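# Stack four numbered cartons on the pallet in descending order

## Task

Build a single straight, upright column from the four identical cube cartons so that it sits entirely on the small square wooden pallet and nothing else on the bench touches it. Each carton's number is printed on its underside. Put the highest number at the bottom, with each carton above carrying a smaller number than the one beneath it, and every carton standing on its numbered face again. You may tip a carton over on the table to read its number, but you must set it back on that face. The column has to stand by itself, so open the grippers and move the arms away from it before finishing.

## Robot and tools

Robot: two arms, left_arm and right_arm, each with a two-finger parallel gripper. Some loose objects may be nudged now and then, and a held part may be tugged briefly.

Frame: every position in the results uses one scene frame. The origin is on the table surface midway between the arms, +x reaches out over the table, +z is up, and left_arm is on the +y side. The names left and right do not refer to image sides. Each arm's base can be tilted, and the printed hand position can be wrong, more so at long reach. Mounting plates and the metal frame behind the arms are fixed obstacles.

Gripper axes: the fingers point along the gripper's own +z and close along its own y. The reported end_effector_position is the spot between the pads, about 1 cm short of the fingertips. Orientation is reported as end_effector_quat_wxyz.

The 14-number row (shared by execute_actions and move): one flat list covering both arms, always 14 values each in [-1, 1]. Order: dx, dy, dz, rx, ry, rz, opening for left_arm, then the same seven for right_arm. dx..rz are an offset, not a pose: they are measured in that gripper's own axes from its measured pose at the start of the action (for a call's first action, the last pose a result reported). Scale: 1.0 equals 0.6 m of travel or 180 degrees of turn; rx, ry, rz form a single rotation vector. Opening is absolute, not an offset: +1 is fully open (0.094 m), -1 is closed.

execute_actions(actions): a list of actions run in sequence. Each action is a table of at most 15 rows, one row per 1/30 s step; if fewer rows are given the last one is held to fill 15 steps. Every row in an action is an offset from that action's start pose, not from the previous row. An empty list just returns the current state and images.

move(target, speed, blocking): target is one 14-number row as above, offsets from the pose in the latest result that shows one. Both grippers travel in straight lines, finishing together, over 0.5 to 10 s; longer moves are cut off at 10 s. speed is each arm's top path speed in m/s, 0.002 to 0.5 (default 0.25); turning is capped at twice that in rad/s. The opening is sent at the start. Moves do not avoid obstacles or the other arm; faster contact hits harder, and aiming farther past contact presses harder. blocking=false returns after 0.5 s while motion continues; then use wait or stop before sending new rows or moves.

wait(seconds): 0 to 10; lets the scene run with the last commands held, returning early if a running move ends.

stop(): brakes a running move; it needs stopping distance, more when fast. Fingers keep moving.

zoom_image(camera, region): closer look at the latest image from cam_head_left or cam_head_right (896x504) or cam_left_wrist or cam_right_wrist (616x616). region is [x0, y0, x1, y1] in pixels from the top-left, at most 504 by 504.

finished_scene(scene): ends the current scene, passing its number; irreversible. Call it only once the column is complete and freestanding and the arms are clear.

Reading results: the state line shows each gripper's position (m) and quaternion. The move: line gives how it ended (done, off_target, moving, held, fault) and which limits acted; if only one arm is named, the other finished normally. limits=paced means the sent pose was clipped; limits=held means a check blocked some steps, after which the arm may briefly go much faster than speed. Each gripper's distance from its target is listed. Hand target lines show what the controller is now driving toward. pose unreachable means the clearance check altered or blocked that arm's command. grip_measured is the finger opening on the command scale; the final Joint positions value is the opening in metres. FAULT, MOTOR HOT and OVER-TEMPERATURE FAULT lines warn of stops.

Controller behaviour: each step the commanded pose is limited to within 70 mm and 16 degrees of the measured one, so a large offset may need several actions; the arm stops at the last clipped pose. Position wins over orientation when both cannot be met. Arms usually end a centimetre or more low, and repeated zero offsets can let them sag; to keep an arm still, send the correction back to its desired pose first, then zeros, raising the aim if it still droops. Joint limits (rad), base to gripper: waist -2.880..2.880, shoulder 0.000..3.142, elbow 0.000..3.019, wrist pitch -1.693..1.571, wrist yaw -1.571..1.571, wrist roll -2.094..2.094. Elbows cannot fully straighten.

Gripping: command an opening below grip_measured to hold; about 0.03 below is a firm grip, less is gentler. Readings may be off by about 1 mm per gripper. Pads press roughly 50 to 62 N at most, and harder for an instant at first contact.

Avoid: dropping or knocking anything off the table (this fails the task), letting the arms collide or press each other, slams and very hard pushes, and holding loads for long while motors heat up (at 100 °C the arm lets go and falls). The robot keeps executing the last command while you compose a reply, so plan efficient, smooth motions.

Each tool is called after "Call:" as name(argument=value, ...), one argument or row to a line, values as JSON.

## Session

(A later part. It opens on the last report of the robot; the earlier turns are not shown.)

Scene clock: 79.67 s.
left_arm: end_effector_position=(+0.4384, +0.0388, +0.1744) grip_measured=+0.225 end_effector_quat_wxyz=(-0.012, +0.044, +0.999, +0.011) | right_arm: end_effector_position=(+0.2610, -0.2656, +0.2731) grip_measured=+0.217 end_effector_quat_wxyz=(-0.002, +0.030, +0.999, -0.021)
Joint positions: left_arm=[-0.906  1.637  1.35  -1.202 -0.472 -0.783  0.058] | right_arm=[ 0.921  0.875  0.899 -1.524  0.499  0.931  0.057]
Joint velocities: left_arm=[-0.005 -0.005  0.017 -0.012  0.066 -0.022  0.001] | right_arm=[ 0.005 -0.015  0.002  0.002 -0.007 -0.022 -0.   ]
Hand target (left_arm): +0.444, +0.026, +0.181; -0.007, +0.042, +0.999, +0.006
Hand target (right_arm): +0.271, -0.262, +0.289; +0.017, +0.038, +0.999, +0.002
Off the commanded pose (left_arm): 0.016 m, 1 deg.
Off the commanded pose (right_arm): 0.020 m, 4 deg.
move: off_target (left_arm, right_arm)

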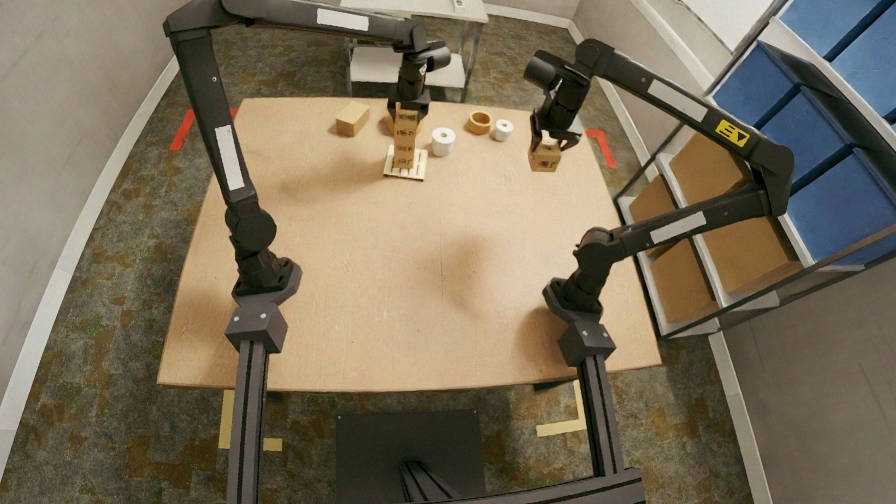

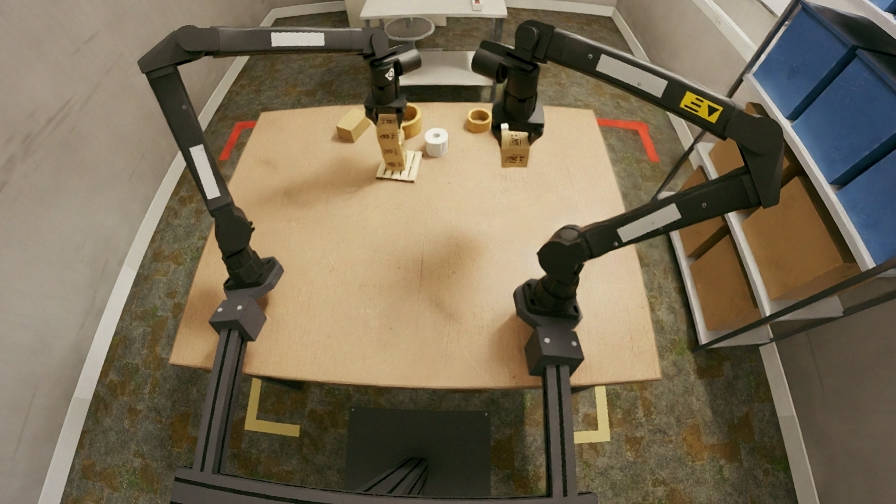

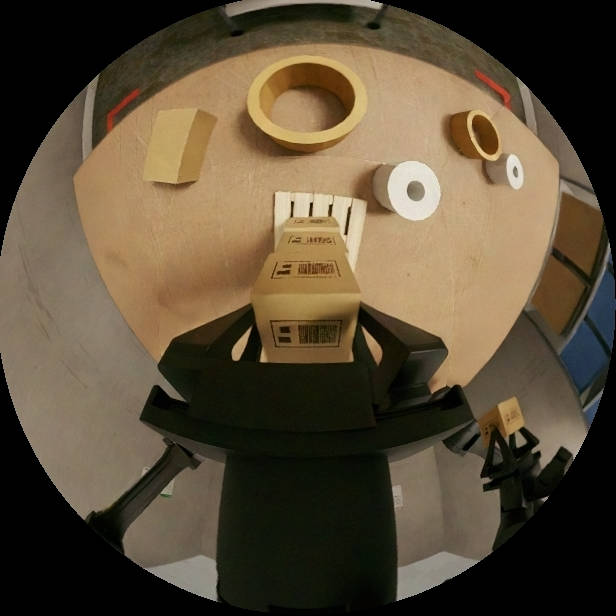

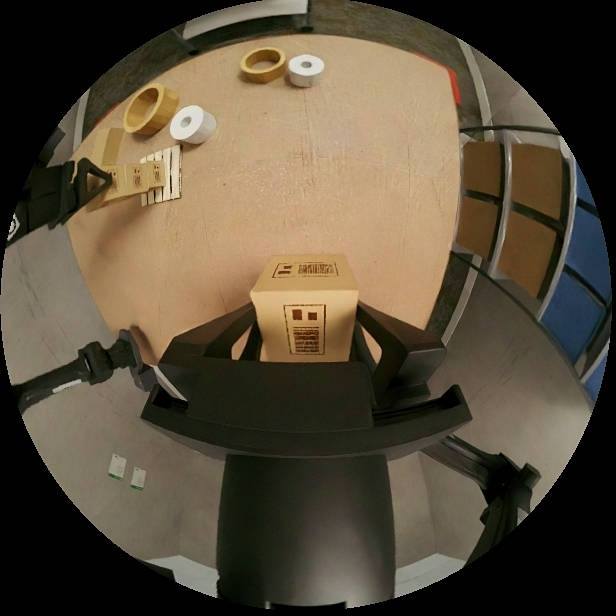

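Good enough (~3 mm). Release and retreat.

Call:
execute_actions(
  actions=[
    [[0,0,0,0,0,0,0.7,-0.017,0.006,-0.026,-0.015,-0.012,0.005,0.16]],
  ],
)

Call:
move(
  target=[0.16,0,-0.08,0,0,0,0.7,-0.017,0.006,-0.04,-0.015,-0.012,0.005,0.16],
  speed=0.2,
)

Call:
move(
  target=[0.08,0.4,0,0,0,0,0.7,-0.26,0.5,-0.04,-0.015,-0.012,0.005,0.16],
  speed=0.25,
)

Scene clock: 80.60 s.
left_arm: end_effector_position=(+0.4384, +0.0388, +0.1744) grip_measured=+0.698 end_effector_quat_wxyz=(-0.012, +0.044, +0.999, +0.011) | right_arm: end_effector_position=(+0.2617, -0.2653, +0.2734) grip_measured=+0.217 end_effector_quat_wxyz=(-0.000, +0.031, +0.999, -0.019)
Joint positions: left_arm=[-0.906  1.637  1.35  -1.202 -0.472 -0.783  0.08 ] | right_arm=[ 0.921  0.873  0.899 -1.52   0.5    0.931  0.057]
Joint velocities: left_arm=[-0.005 -0.005 -0.012  0.002 -0.081 -0.022 -0.001] | right_arm=[-0.005 -0.015  0.012 -0.012 -0.066  0.022 -0.001]
Hand target (left_arm): +0.438, +0.039, +0.174; -0.012, +0.044, +0.999, +0.011
Hand target (right_arm): +0.271, -0.262, +0.288; +0.018, +0.037, +0.999, +0.002
Off the commanded pose (left_arm): 0.000 m, 0 deg.
Off the commanded pose (right_arm): 0.018 m, 3 deg.

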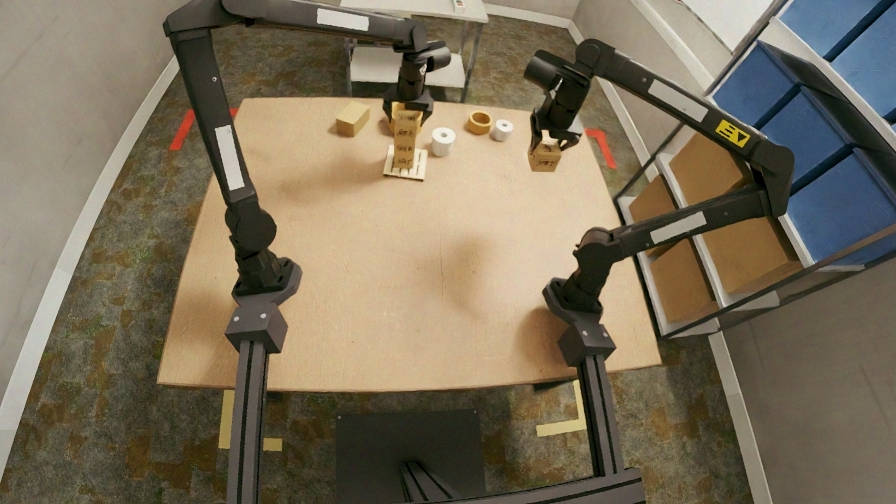

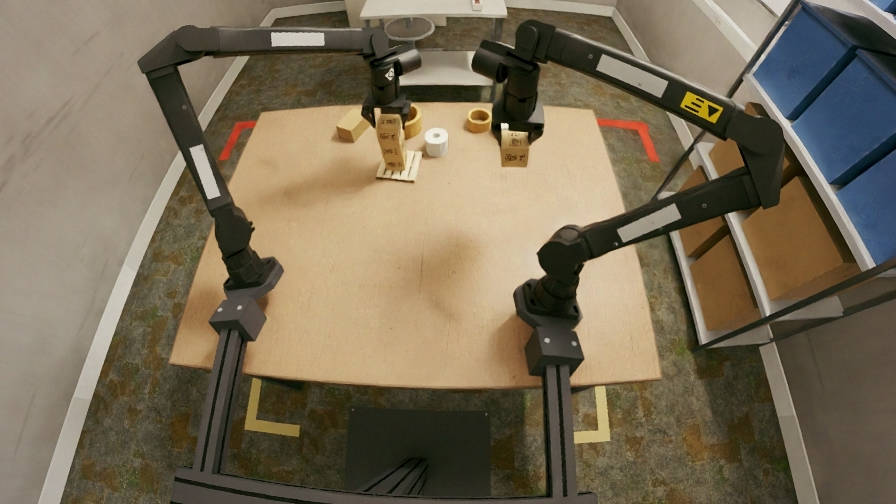

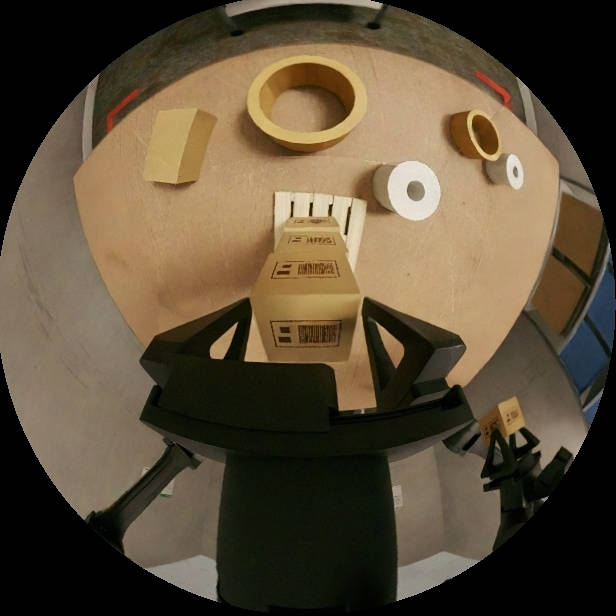

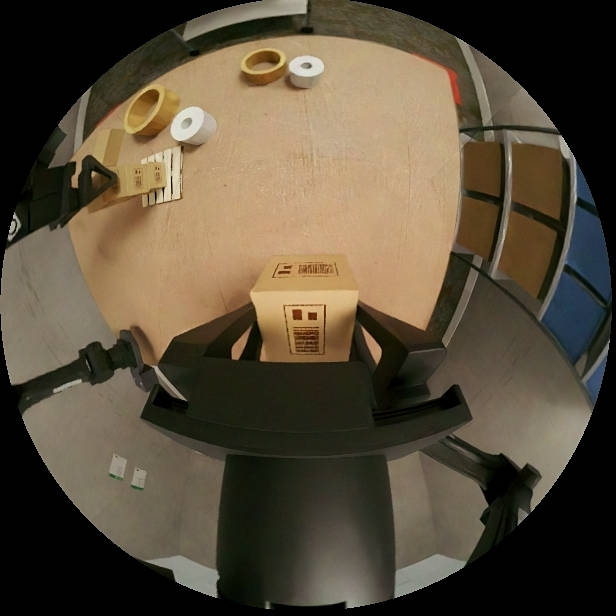

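Scene clock: 81.67 s.
left_arm: end_effector_position=(+0.3419, +0.0427, +0.2211) grip_measured=+0.698 end_effector_quat_wxyz=(-0.013, +0.053, +0.998, +0.011) | right_arm: end_effector_position=(+0.2593, -0.2636, +0.2754) grip_measured=+0.217 end_effector_quat_wxyz=(+0.001, +0.022, +1.000, -0.019)
Joint positions: left_arm=[-1.103  1.508  1.201 -1.285 -0.476 -0.986  0.08 ] | right_arm=[ 0.939  0.872  0.899 -1.528  0.503  0.931  0.057]
Joint velocities: left_arm=[ 0.005 -0.005  0.002  0.007  0.037 -0.022 -0.   ] | right_arm=[-0.024 -0.005  0.017 -0.017  0.051  0.007 -0.   ]
Hand target (left_arm): +0.344, +0.046, +0.225; -0.011, +0.044, +0.999, +0.012
Hand target (right_arm): +0.271, -0.262, +0.297; +0.020, +0.038, +0.999, +0.004
Off the commanded pose (left_arm): 0.005 m, 1 deg.
Off the commanded pose (right_arm): 0.026 m, 4 deg.
move: off_target (right_arm)

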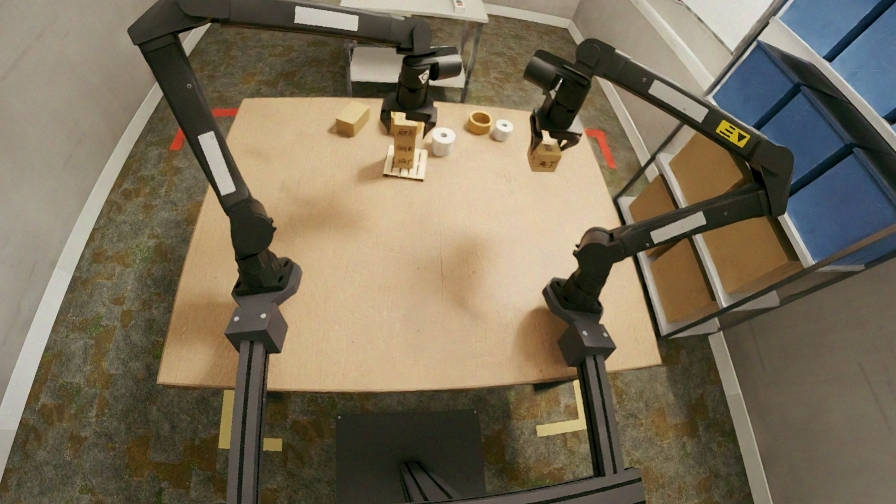

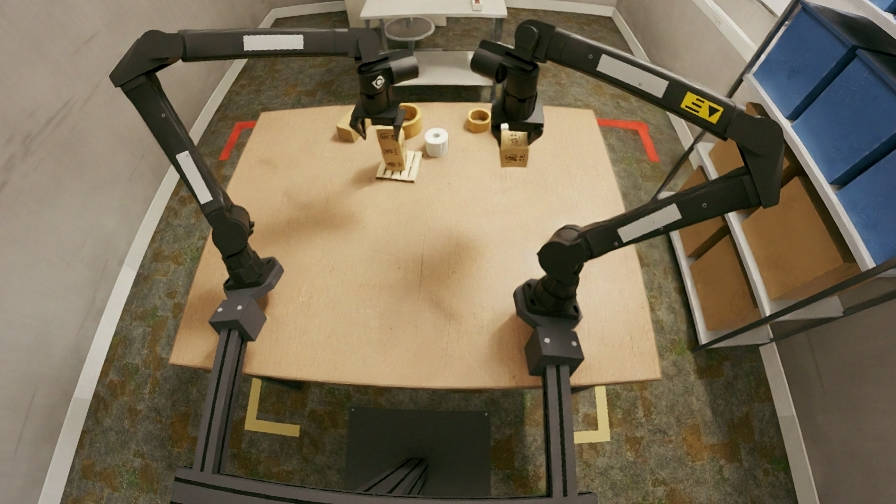

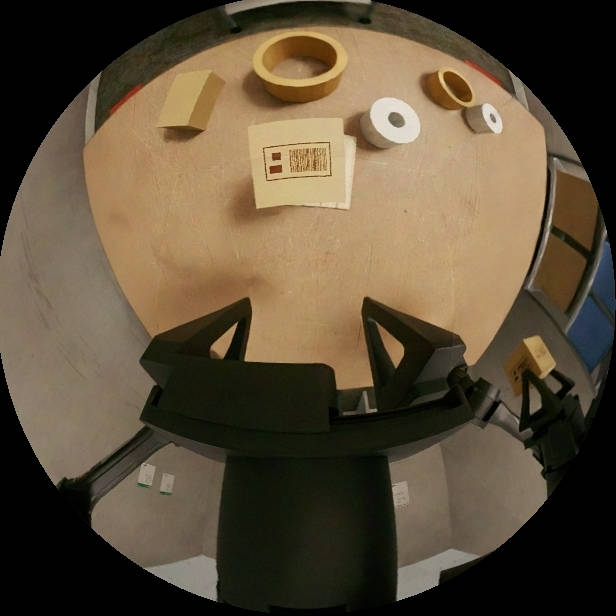

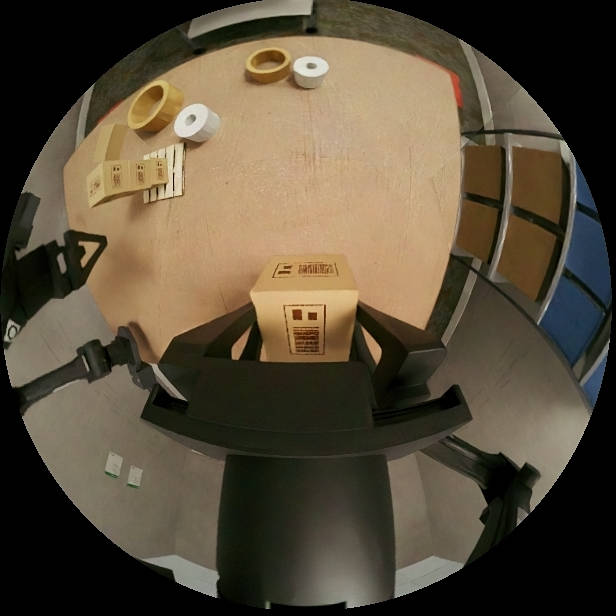

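Scene clock: 83.60 s.
left_arm: end_effector_position=(+0.3194, +0.2850, +0.2249) grip_measured=+0.698 end_effector_quat_wxyz=(-0.013, +0.046, +0.999, +0.011) | right_arm: end_effector_position=(+0.4232, +0.0144, +0.2766) grip_measured=+0.217 end_effector_quat_wxyz=(+0.011, +0.020, +1.000, -0.011)
Joint positions: left_arm=[-0.717  0.857  0.804 -1.343 -0.446 -0.568  0.08 ] | right_arm=[ 1.03   1.731  1.703 -1.497  0.516  1.019  0.057]
Joint velocities: left_arm=[-0.015  0.005 -0.002  0.002  0.11  -0.037  0.   ] | right_arm=[-0.005 -0.005  0.002 -0.007 -0.051  0.007 -0.001]
Hand target (left_arm): +0.319, +0.286, +0.226; -0.015, +0.053, +0.998, +0.010
Hand target (right_arm): +0.431, +0.027, +0.292; +0.021, +0.029, +0.999, +0.004
Off the commanded pose (left_arm): 0.003 m, 1 deg.
Off the commanded pose (right_arm): 0.020 m, 2 deg.
move: off_target (right_arm)

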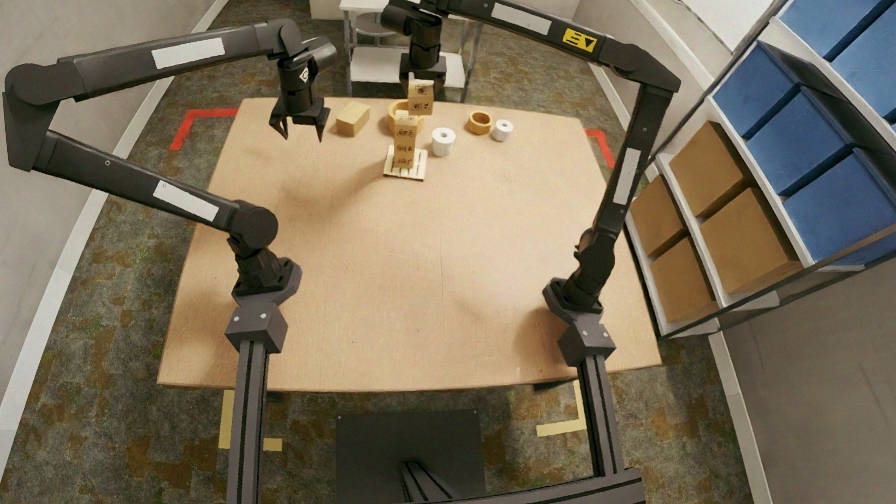

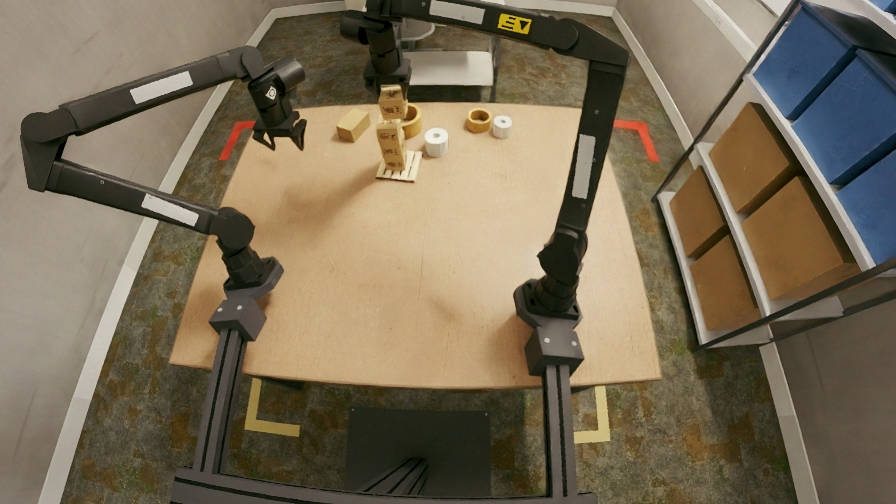

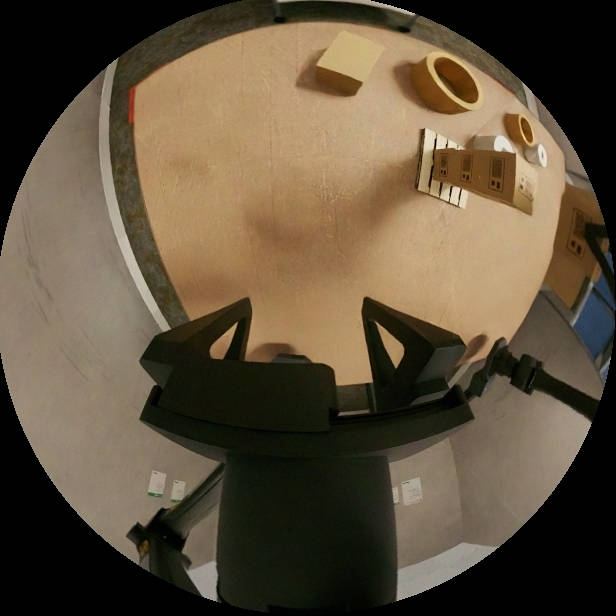

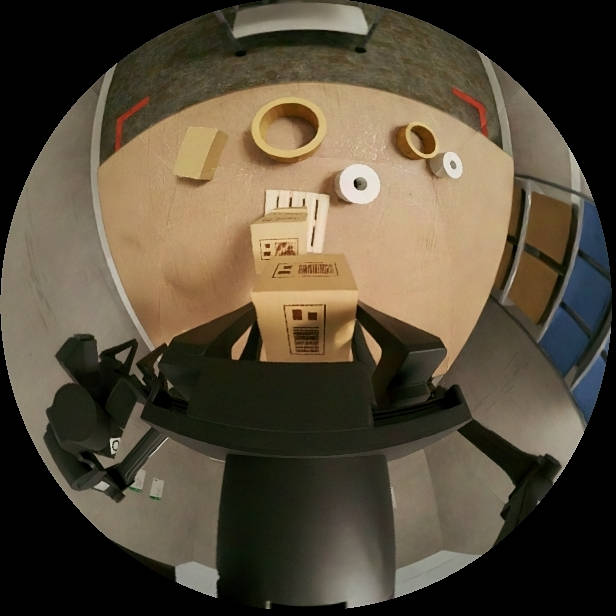

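Call:
move(
  target=[0,0,0,0,0,0,0.7,-0.04,0.06,0.035,-0.012,0,0.018,0.16],
  speed=0.08,
)

Call:
zoom_image(
  camera="cam_right_wrist",
  region=[230,170,390,330],
)

Call:
zoom_image(
  camera="cam_left_wrist",
  region=[420,110,616,300],
)

Scene clock: 85.03 s.
left_arm: end_effector_position=(+0.3194, +0.2850, +0.2249) grip_measured=+0.698 end_effector_quat_wxyz=(-0.013, +0.047, +0.999, +0.011) | right_arm: end_effector_position=(+0.4304, +0.0410, +0.2510) grip_measured=+0.217 end_effector_quat_wxyz=(+0.005, +0.028, +1.000, -0.005)
Joint positions: left_arm=[-0.717  0.857  0.804 -1.343 -0.446 -0.566  0.08 ] | right_arm=[ 1.018  1.805  1.742 -1.451  0.497  1.019  0.057]
Joint velocities: left_arm=[-0.005 -0.005 -0.017 -0.012 -0.022 -0.022 -0.001] | right_arm=[ 0.024 -0.005 -0.007 -0.012  0.051 -0.037 -0.001]
Hand target (left_arm): +0.319, +0.285, +0.225; -0.013, +0.046, +0.999, +0.011
Hand target (right_arm): +0.449, +0.048, +0.256; +0.012, +0.047, +0.999, +0.008
Off the commanded pose (left_arm): 0.000 m, 0 deg.
Off the commanded pose (right_arm): 0.021 m, 3 deg.
move: off_target (right_arm)

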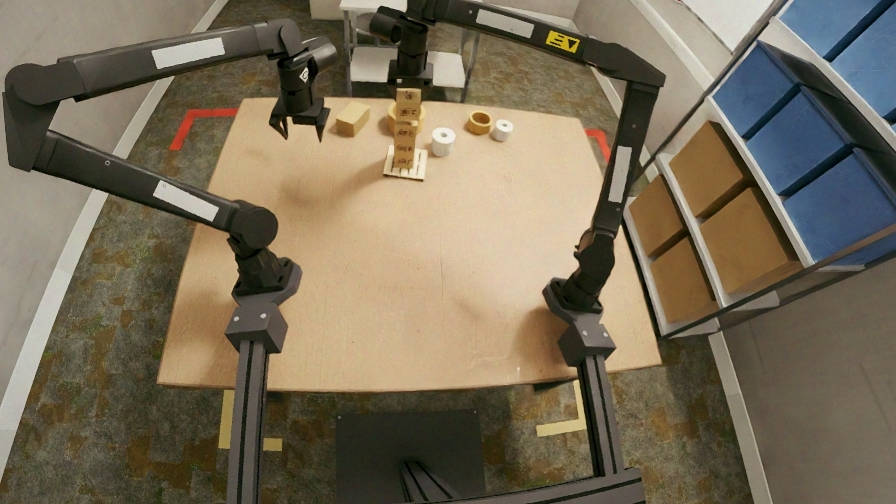

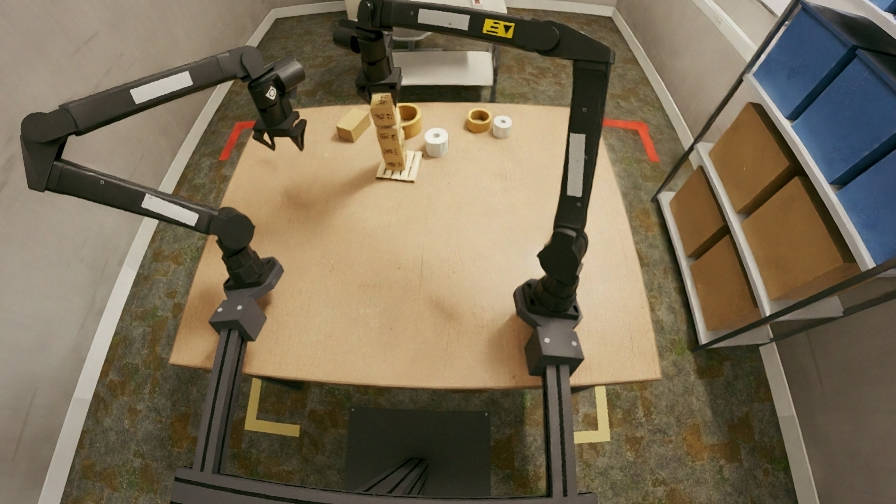

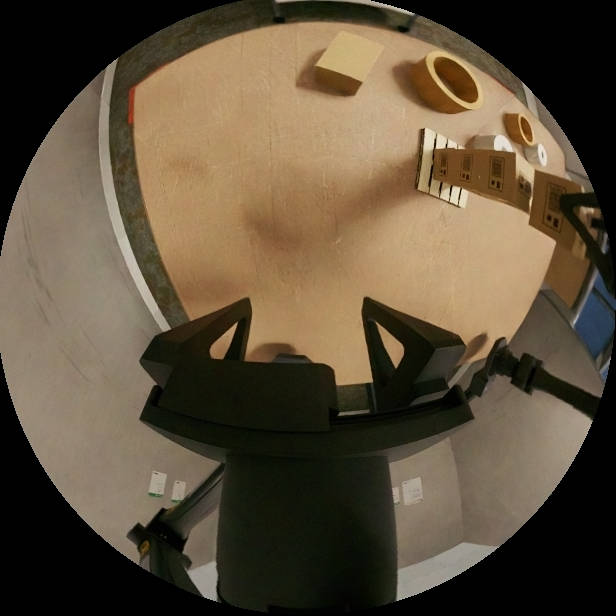

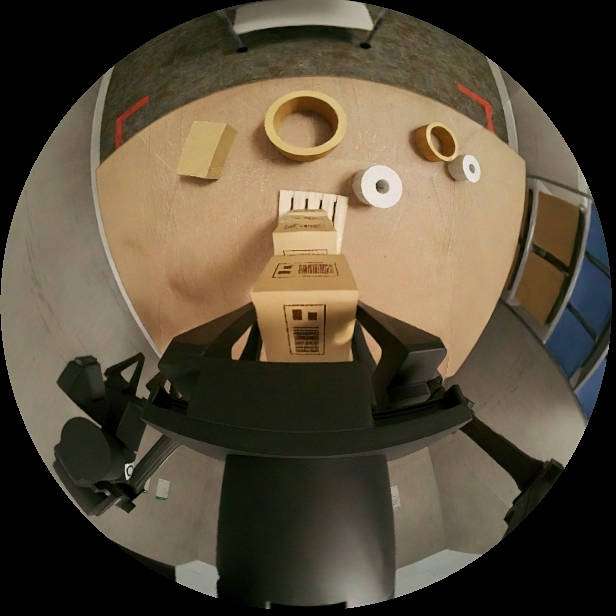

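Region (230, 170, 390, 330) of cam_right_wrist's 616x616 image, scaled by 3.150, with more detail than that image has.

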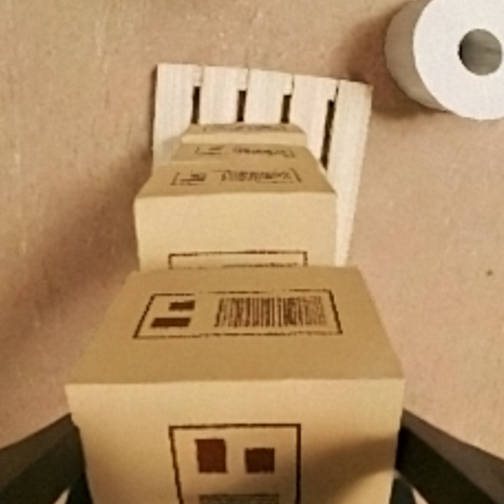

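Region (420, 110, 616, 300) of cam_left_wrist's 616x616 image, scaled by 2.571, with more detail than that image has; it fills the top 489 rows of this view, and the rest is white.

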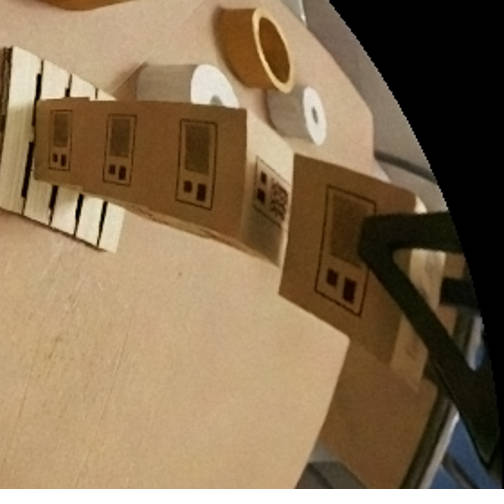

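Needs about +1.7 cm X.

Call:
move(
  target=[0,0,0,0,0,0,0.7,-0.055,0.005,0,-0.005,0.004,0.012,0.16],
  speed=0.05,
)

Call:
zoom_image(
  camera="cam_right_wrist",
  region=[230,170,390,330],
)

Call:
zoom_image(
  camera="cam_left_wrist",
  region=[420,110,616,300],
)

Scene clock: 86.33 s.
left_arm: end_effector_position=(+0.3194, +0.2850, +0.2249) grip_measured=+0.698 end_effector_quat_wxyz=(-0.013, +0.047, +0.999, +0.011) | right_arm: end_effector_position=(+0.4492, +0.0352, +0.2528) grip_measured=+0.217 end_effector_quat_wxyz=(-0.003, +0.046, +0.999, +0.001)
Joint positions: left_arm=[-0.717  0.857  0.804 -1.343 -0.446 -0.566  0.08 ] | right_arm=[ 0.985  1.814  1.787 -1.466  0.476  1.017  0.057]
Joint velocities: left_arm=[-0.015 -0.015 -0.002 -0.007 -0.051 -0.051  0.   ] | right_arm=[-0.005  0.015 -0.007 -0.017  0.037  0.022  0.001]
Hand target (left_arm): +0.319, +0.285, +0.225; -0.013, +0.047, +0.999, +0.011
Hand target (right_arm): +0.463, +0.042, +0.252; -0.001, +0.047, +0.999, +0.005
Off the commanded pose (left_arm): 0.000 m, 0 deg.
Off the commanded pose (right_arm): 0.016 m, 0 deg.
move: off_target (right_arm)

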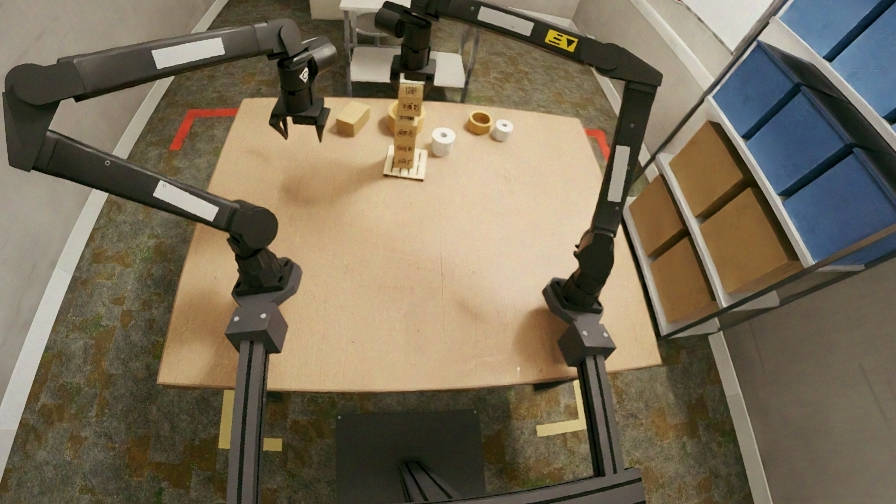

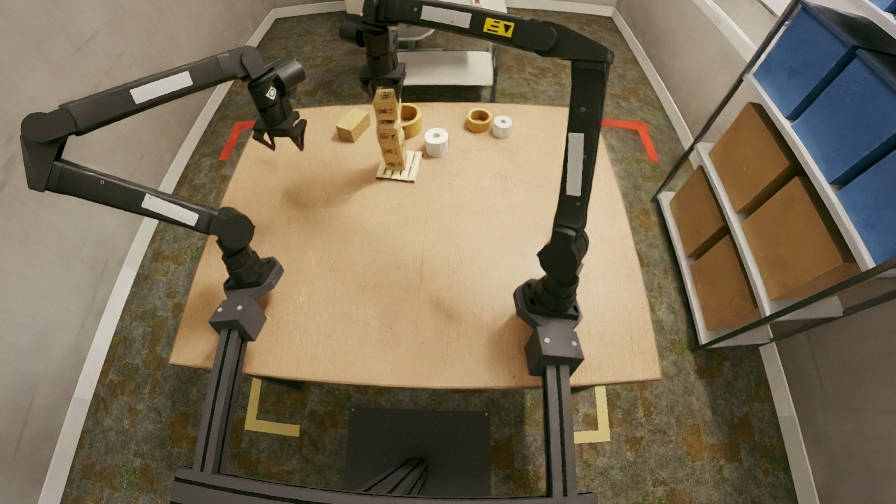

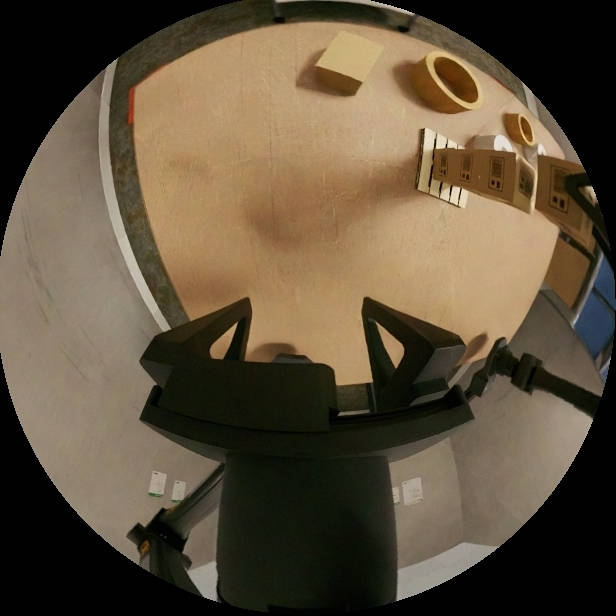

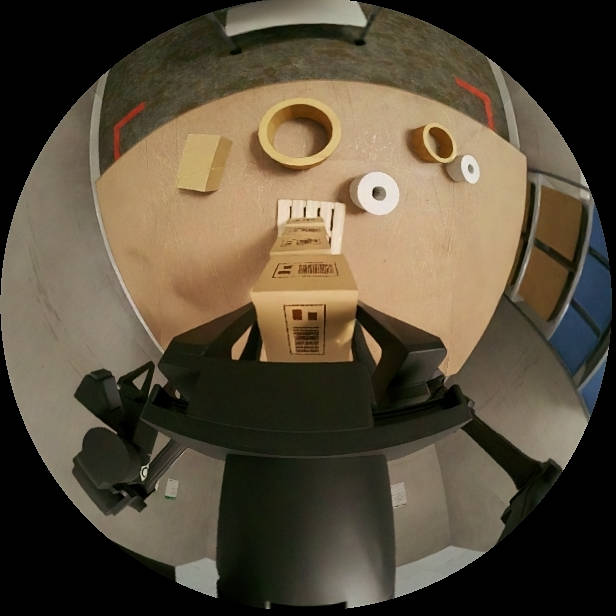

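Region (230, 170, 390, 330) of cam_right_wrist's 616x616 image, scaled by 3.150, with more detail than that image has.

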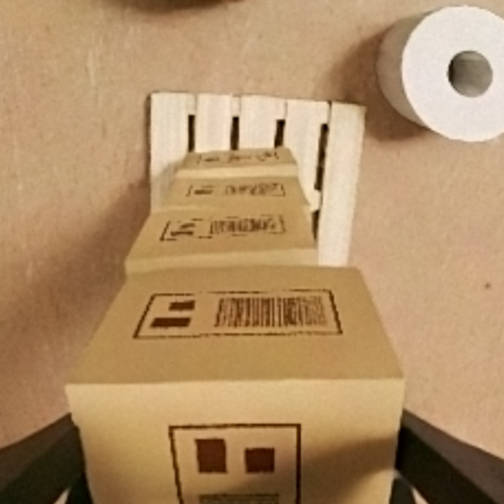

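Region (420, 110, 616, 300) of cam_left_wrist's 616x616 image, scaled by 2.571, with more detail than that image has; it fills the top 489 rows of this view, and the rest is white.

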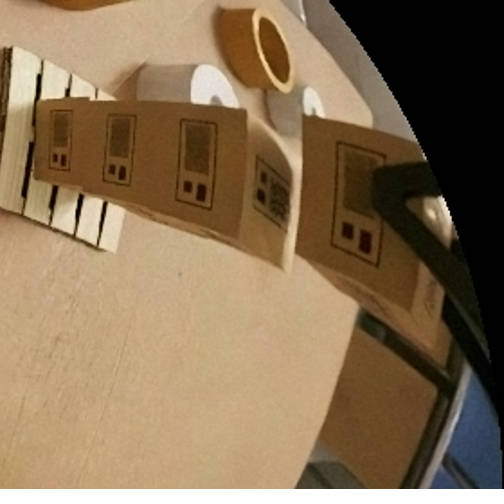

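Call:
move(
  target=[0,0,0,0,0,0,0.7,0,0.022,0.025,0,0,-0.008,0.16],
  speed=0.04,
)

Call:
zoom_image(
  camera="cam_right_wrist",
  region=[230,170,390,330],
)

Call:
zoom_image(
  camera="cam_left_wrist",
  region=[420,110,616,300],
)

Scene clock: 87.43 s.
left_arm: end_effector_position=(+0.3194, +0.2850, +0.2249) grip_measured=+0.698 end_effector_quat_wxyz=(-0.013, +0.047, +0.999, +0.011) | right_arm: end_effector_position=(+0.4501, +0.0402, +0.2486) grip_measured=+0.217 end_effector_quat_wxyz=(-0.001, +0.043, +0.999, +0.005)
Joint positions: left_arm=[-0.717  0.857  0.804 -1.343 -0.446 -0.566  0.08 ] | right_arm=[ 0.985  1.823  1.787 -1.449  0.476  1.006  0.057]
Joint velocities: left_arm=[-0.005 -0.005 -0.007  0.002  0.007 -0.051 -0.001] | right_arm=[ 0.005 -0.015 -0.002  0.007 -0.051  0.066 -0.   ]
Hand target (left_arm): +0.319, +0.285, +0.225; -0.013, +0.047, +0.999, +0.011
Hand target (right_arm): +0.451, +0.048, +0.238; -0.003, +0.033, +0.999, +0.001
Off the commanded pose (left_arm): 0.000 m, 0 deg.
Off the commanded pose (right_arm): 0.014 m, 1 deg.
move: off_target (right_arm)

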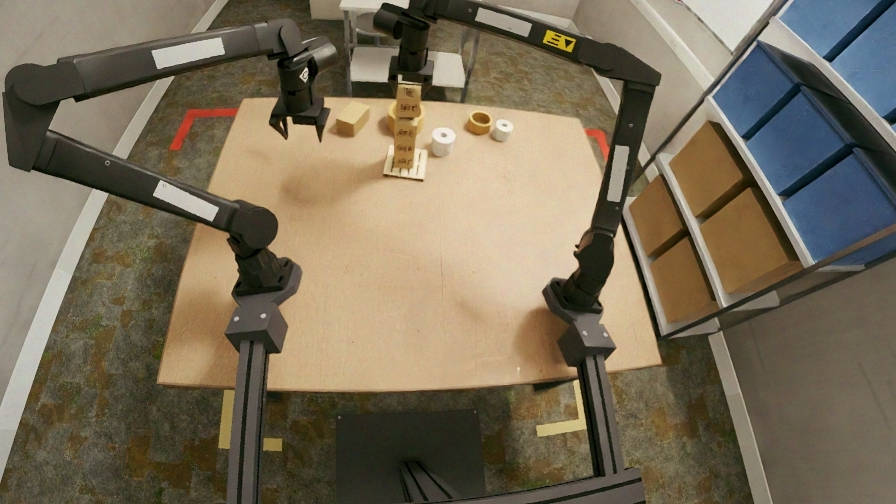

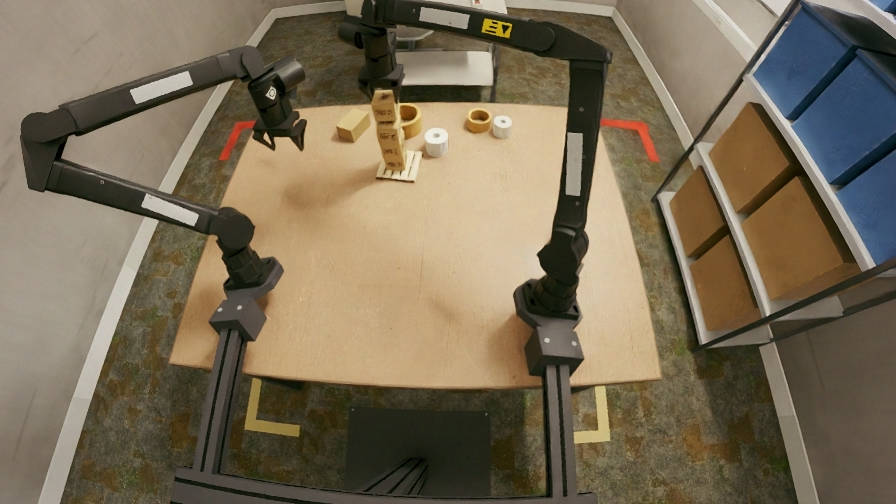

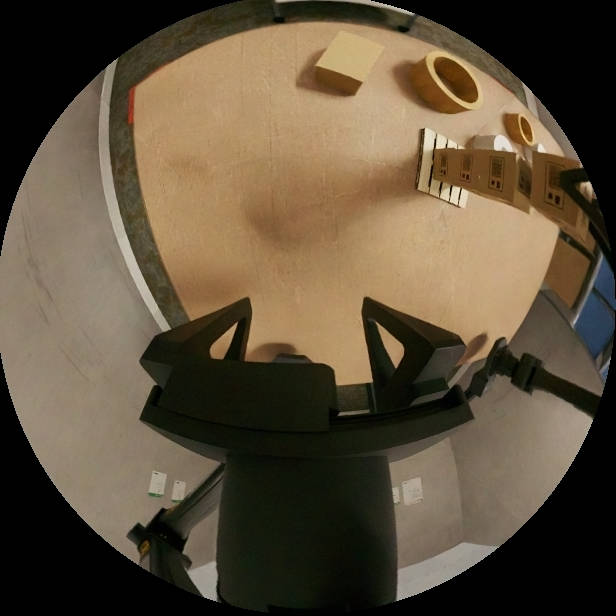

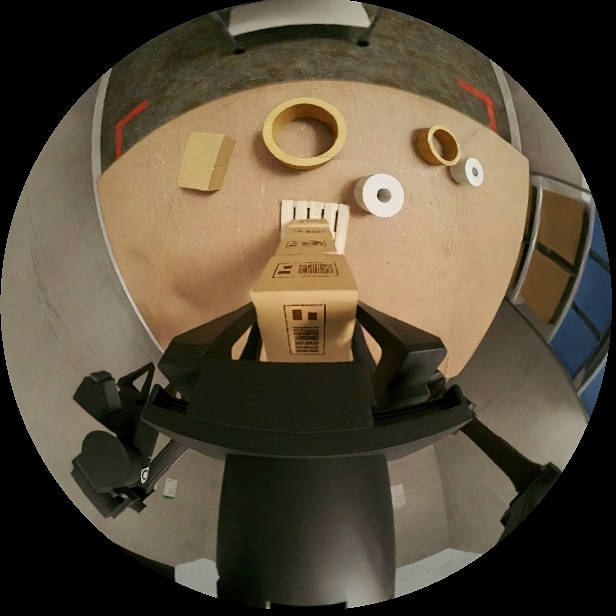

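Region (230, 170, 390, 330) of cam_right_wrist's 616x616 image, scaled by 3.150, with more detail than that image has.

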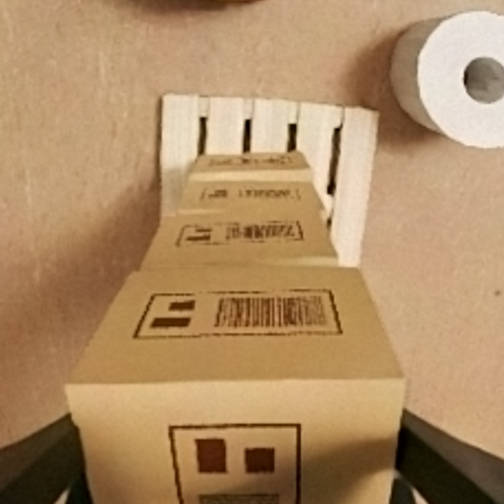

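Region (420, 110, 616, 300) of cam_left_wrist's 616x616 image, scaled by 2.571, with more detail than that image has; it fills the top 489 rows of this view, and the rest is white.

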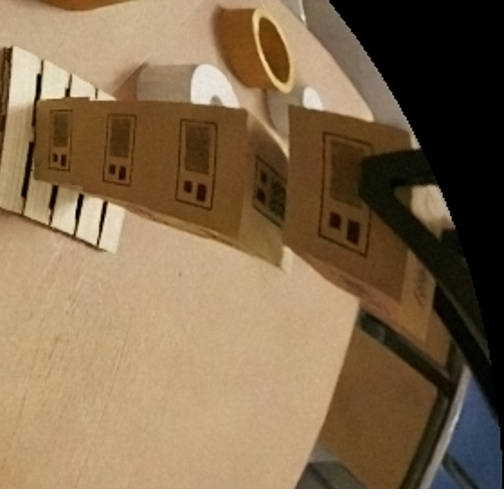

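Y good; slightly too far in X.

Call:
move(
  target=[0,0,0,0,0,0,0.7,0.008,0,0.045,0,0,-0.006,0.16],
  speed=0.03,
)

Call:
zoom_image(
  camera="cam_right_wrist",
  region=[230,170,390,330],
)

Call:
zoom_image(
  camera="cam_left_wrist",
  region=[420,110,616,300],
)

Scene clock: 88.87 s.
left_arm: end_effector_position=(+0.3194, +0.2850, +0.2249) grip_measured=+0.698 end_effector_quat_wxyz=(-0.013, +0.047, +0.999, +0.011) | right_arm: end_effector_position=(+0.4419, +0.0454, +0.2299) grip_measured=+0.217 end_effector_quat_wxyz=(+0.002, +0.035, +0.999, +0.008)
Joint positions: left_arm=[-0.717  0.857  0.804 -1.343 -0.446 -0.566  0.08 ] | right_arm=[ 0.985  1.823  1.731 -1.384  0.476  0.987  0.057]
Joint velocities: left_arm=[ 0.005 -0.005  0.017 -0.002 -0.066  0.022 -0.   ] | right_arm=[ 0.005 -0.015 -0.012  0.007 -0.051 -0.051 -0.   ]
Hand target (left_arm): +0.319, +0.285, +0.225; -0.013, +0.047, +0.999, +0.011
Hand target (right_arm): +0.446, +0.041, +0.222; -0.001, +0.033, +0.999, +0.005
Off the commanded pose (left_arm): 0.000 m, 0 deg.
Off the commanded pose (right_arm): 0.010 m, 1 deg.
move: done

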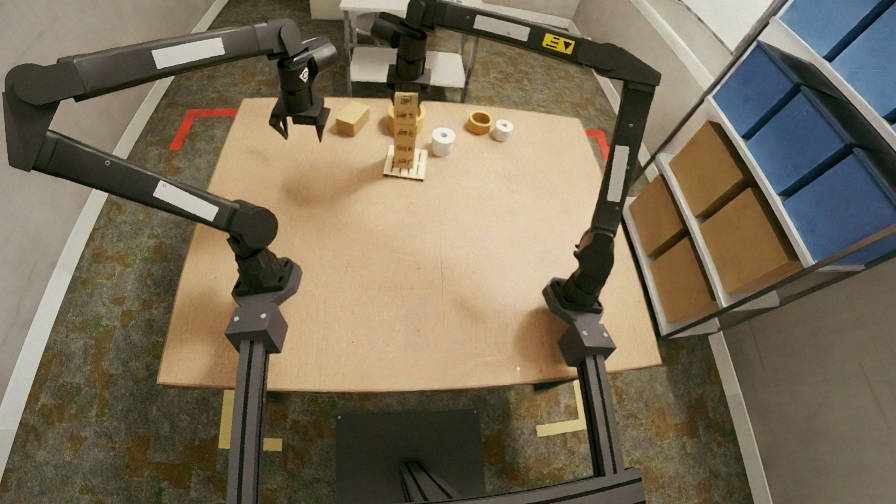

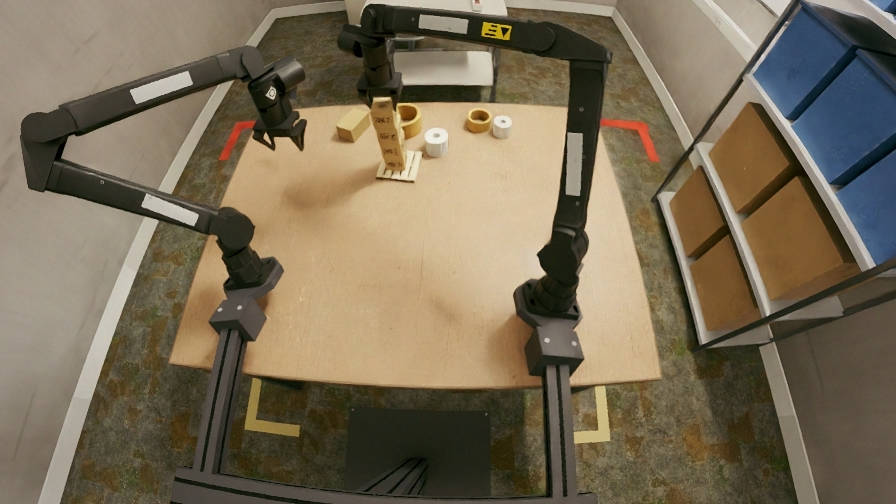

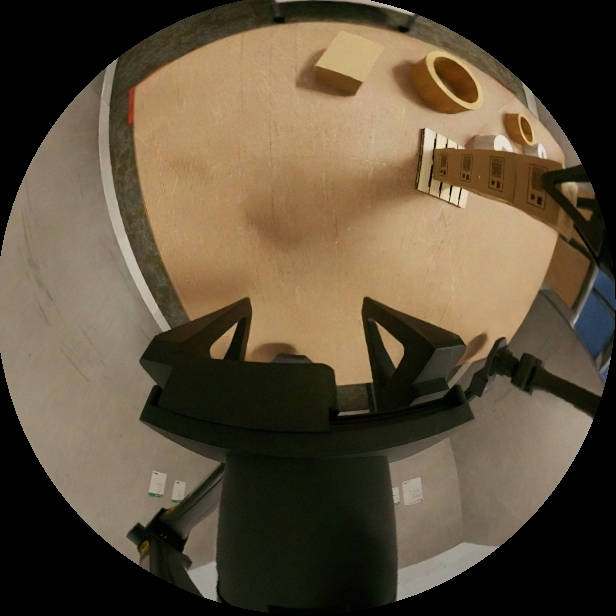

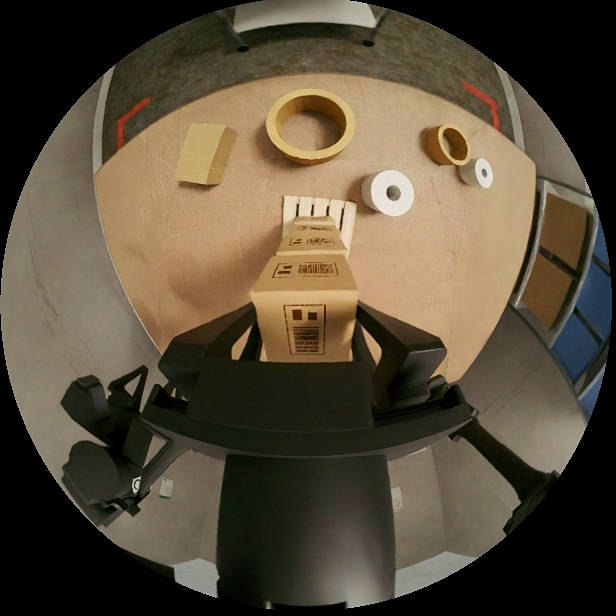

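Region (230, 170, 390, 330) of cam_right_wrist's 616x616 image, scaled by 3.150, with more detail than that image has.

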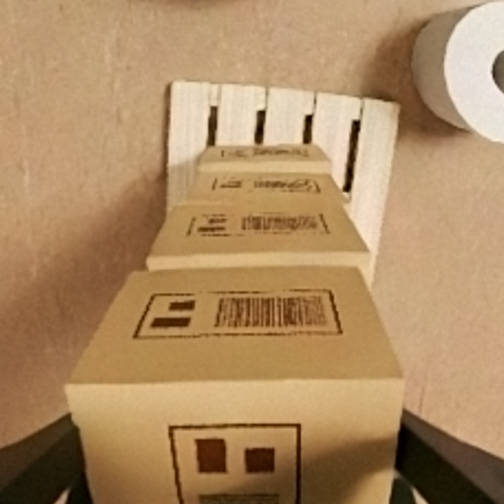

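Region (420, 110, 616, 300) of cam_left_wrist's 616x616 image, scaled by 2.571, with more detail than that image has; it fills the top 489 rows of this view, and the rest is white.

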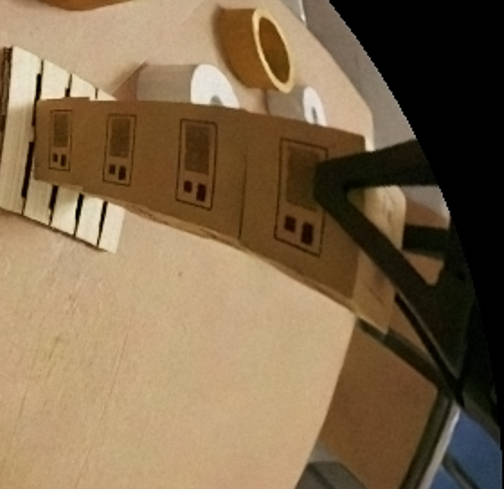

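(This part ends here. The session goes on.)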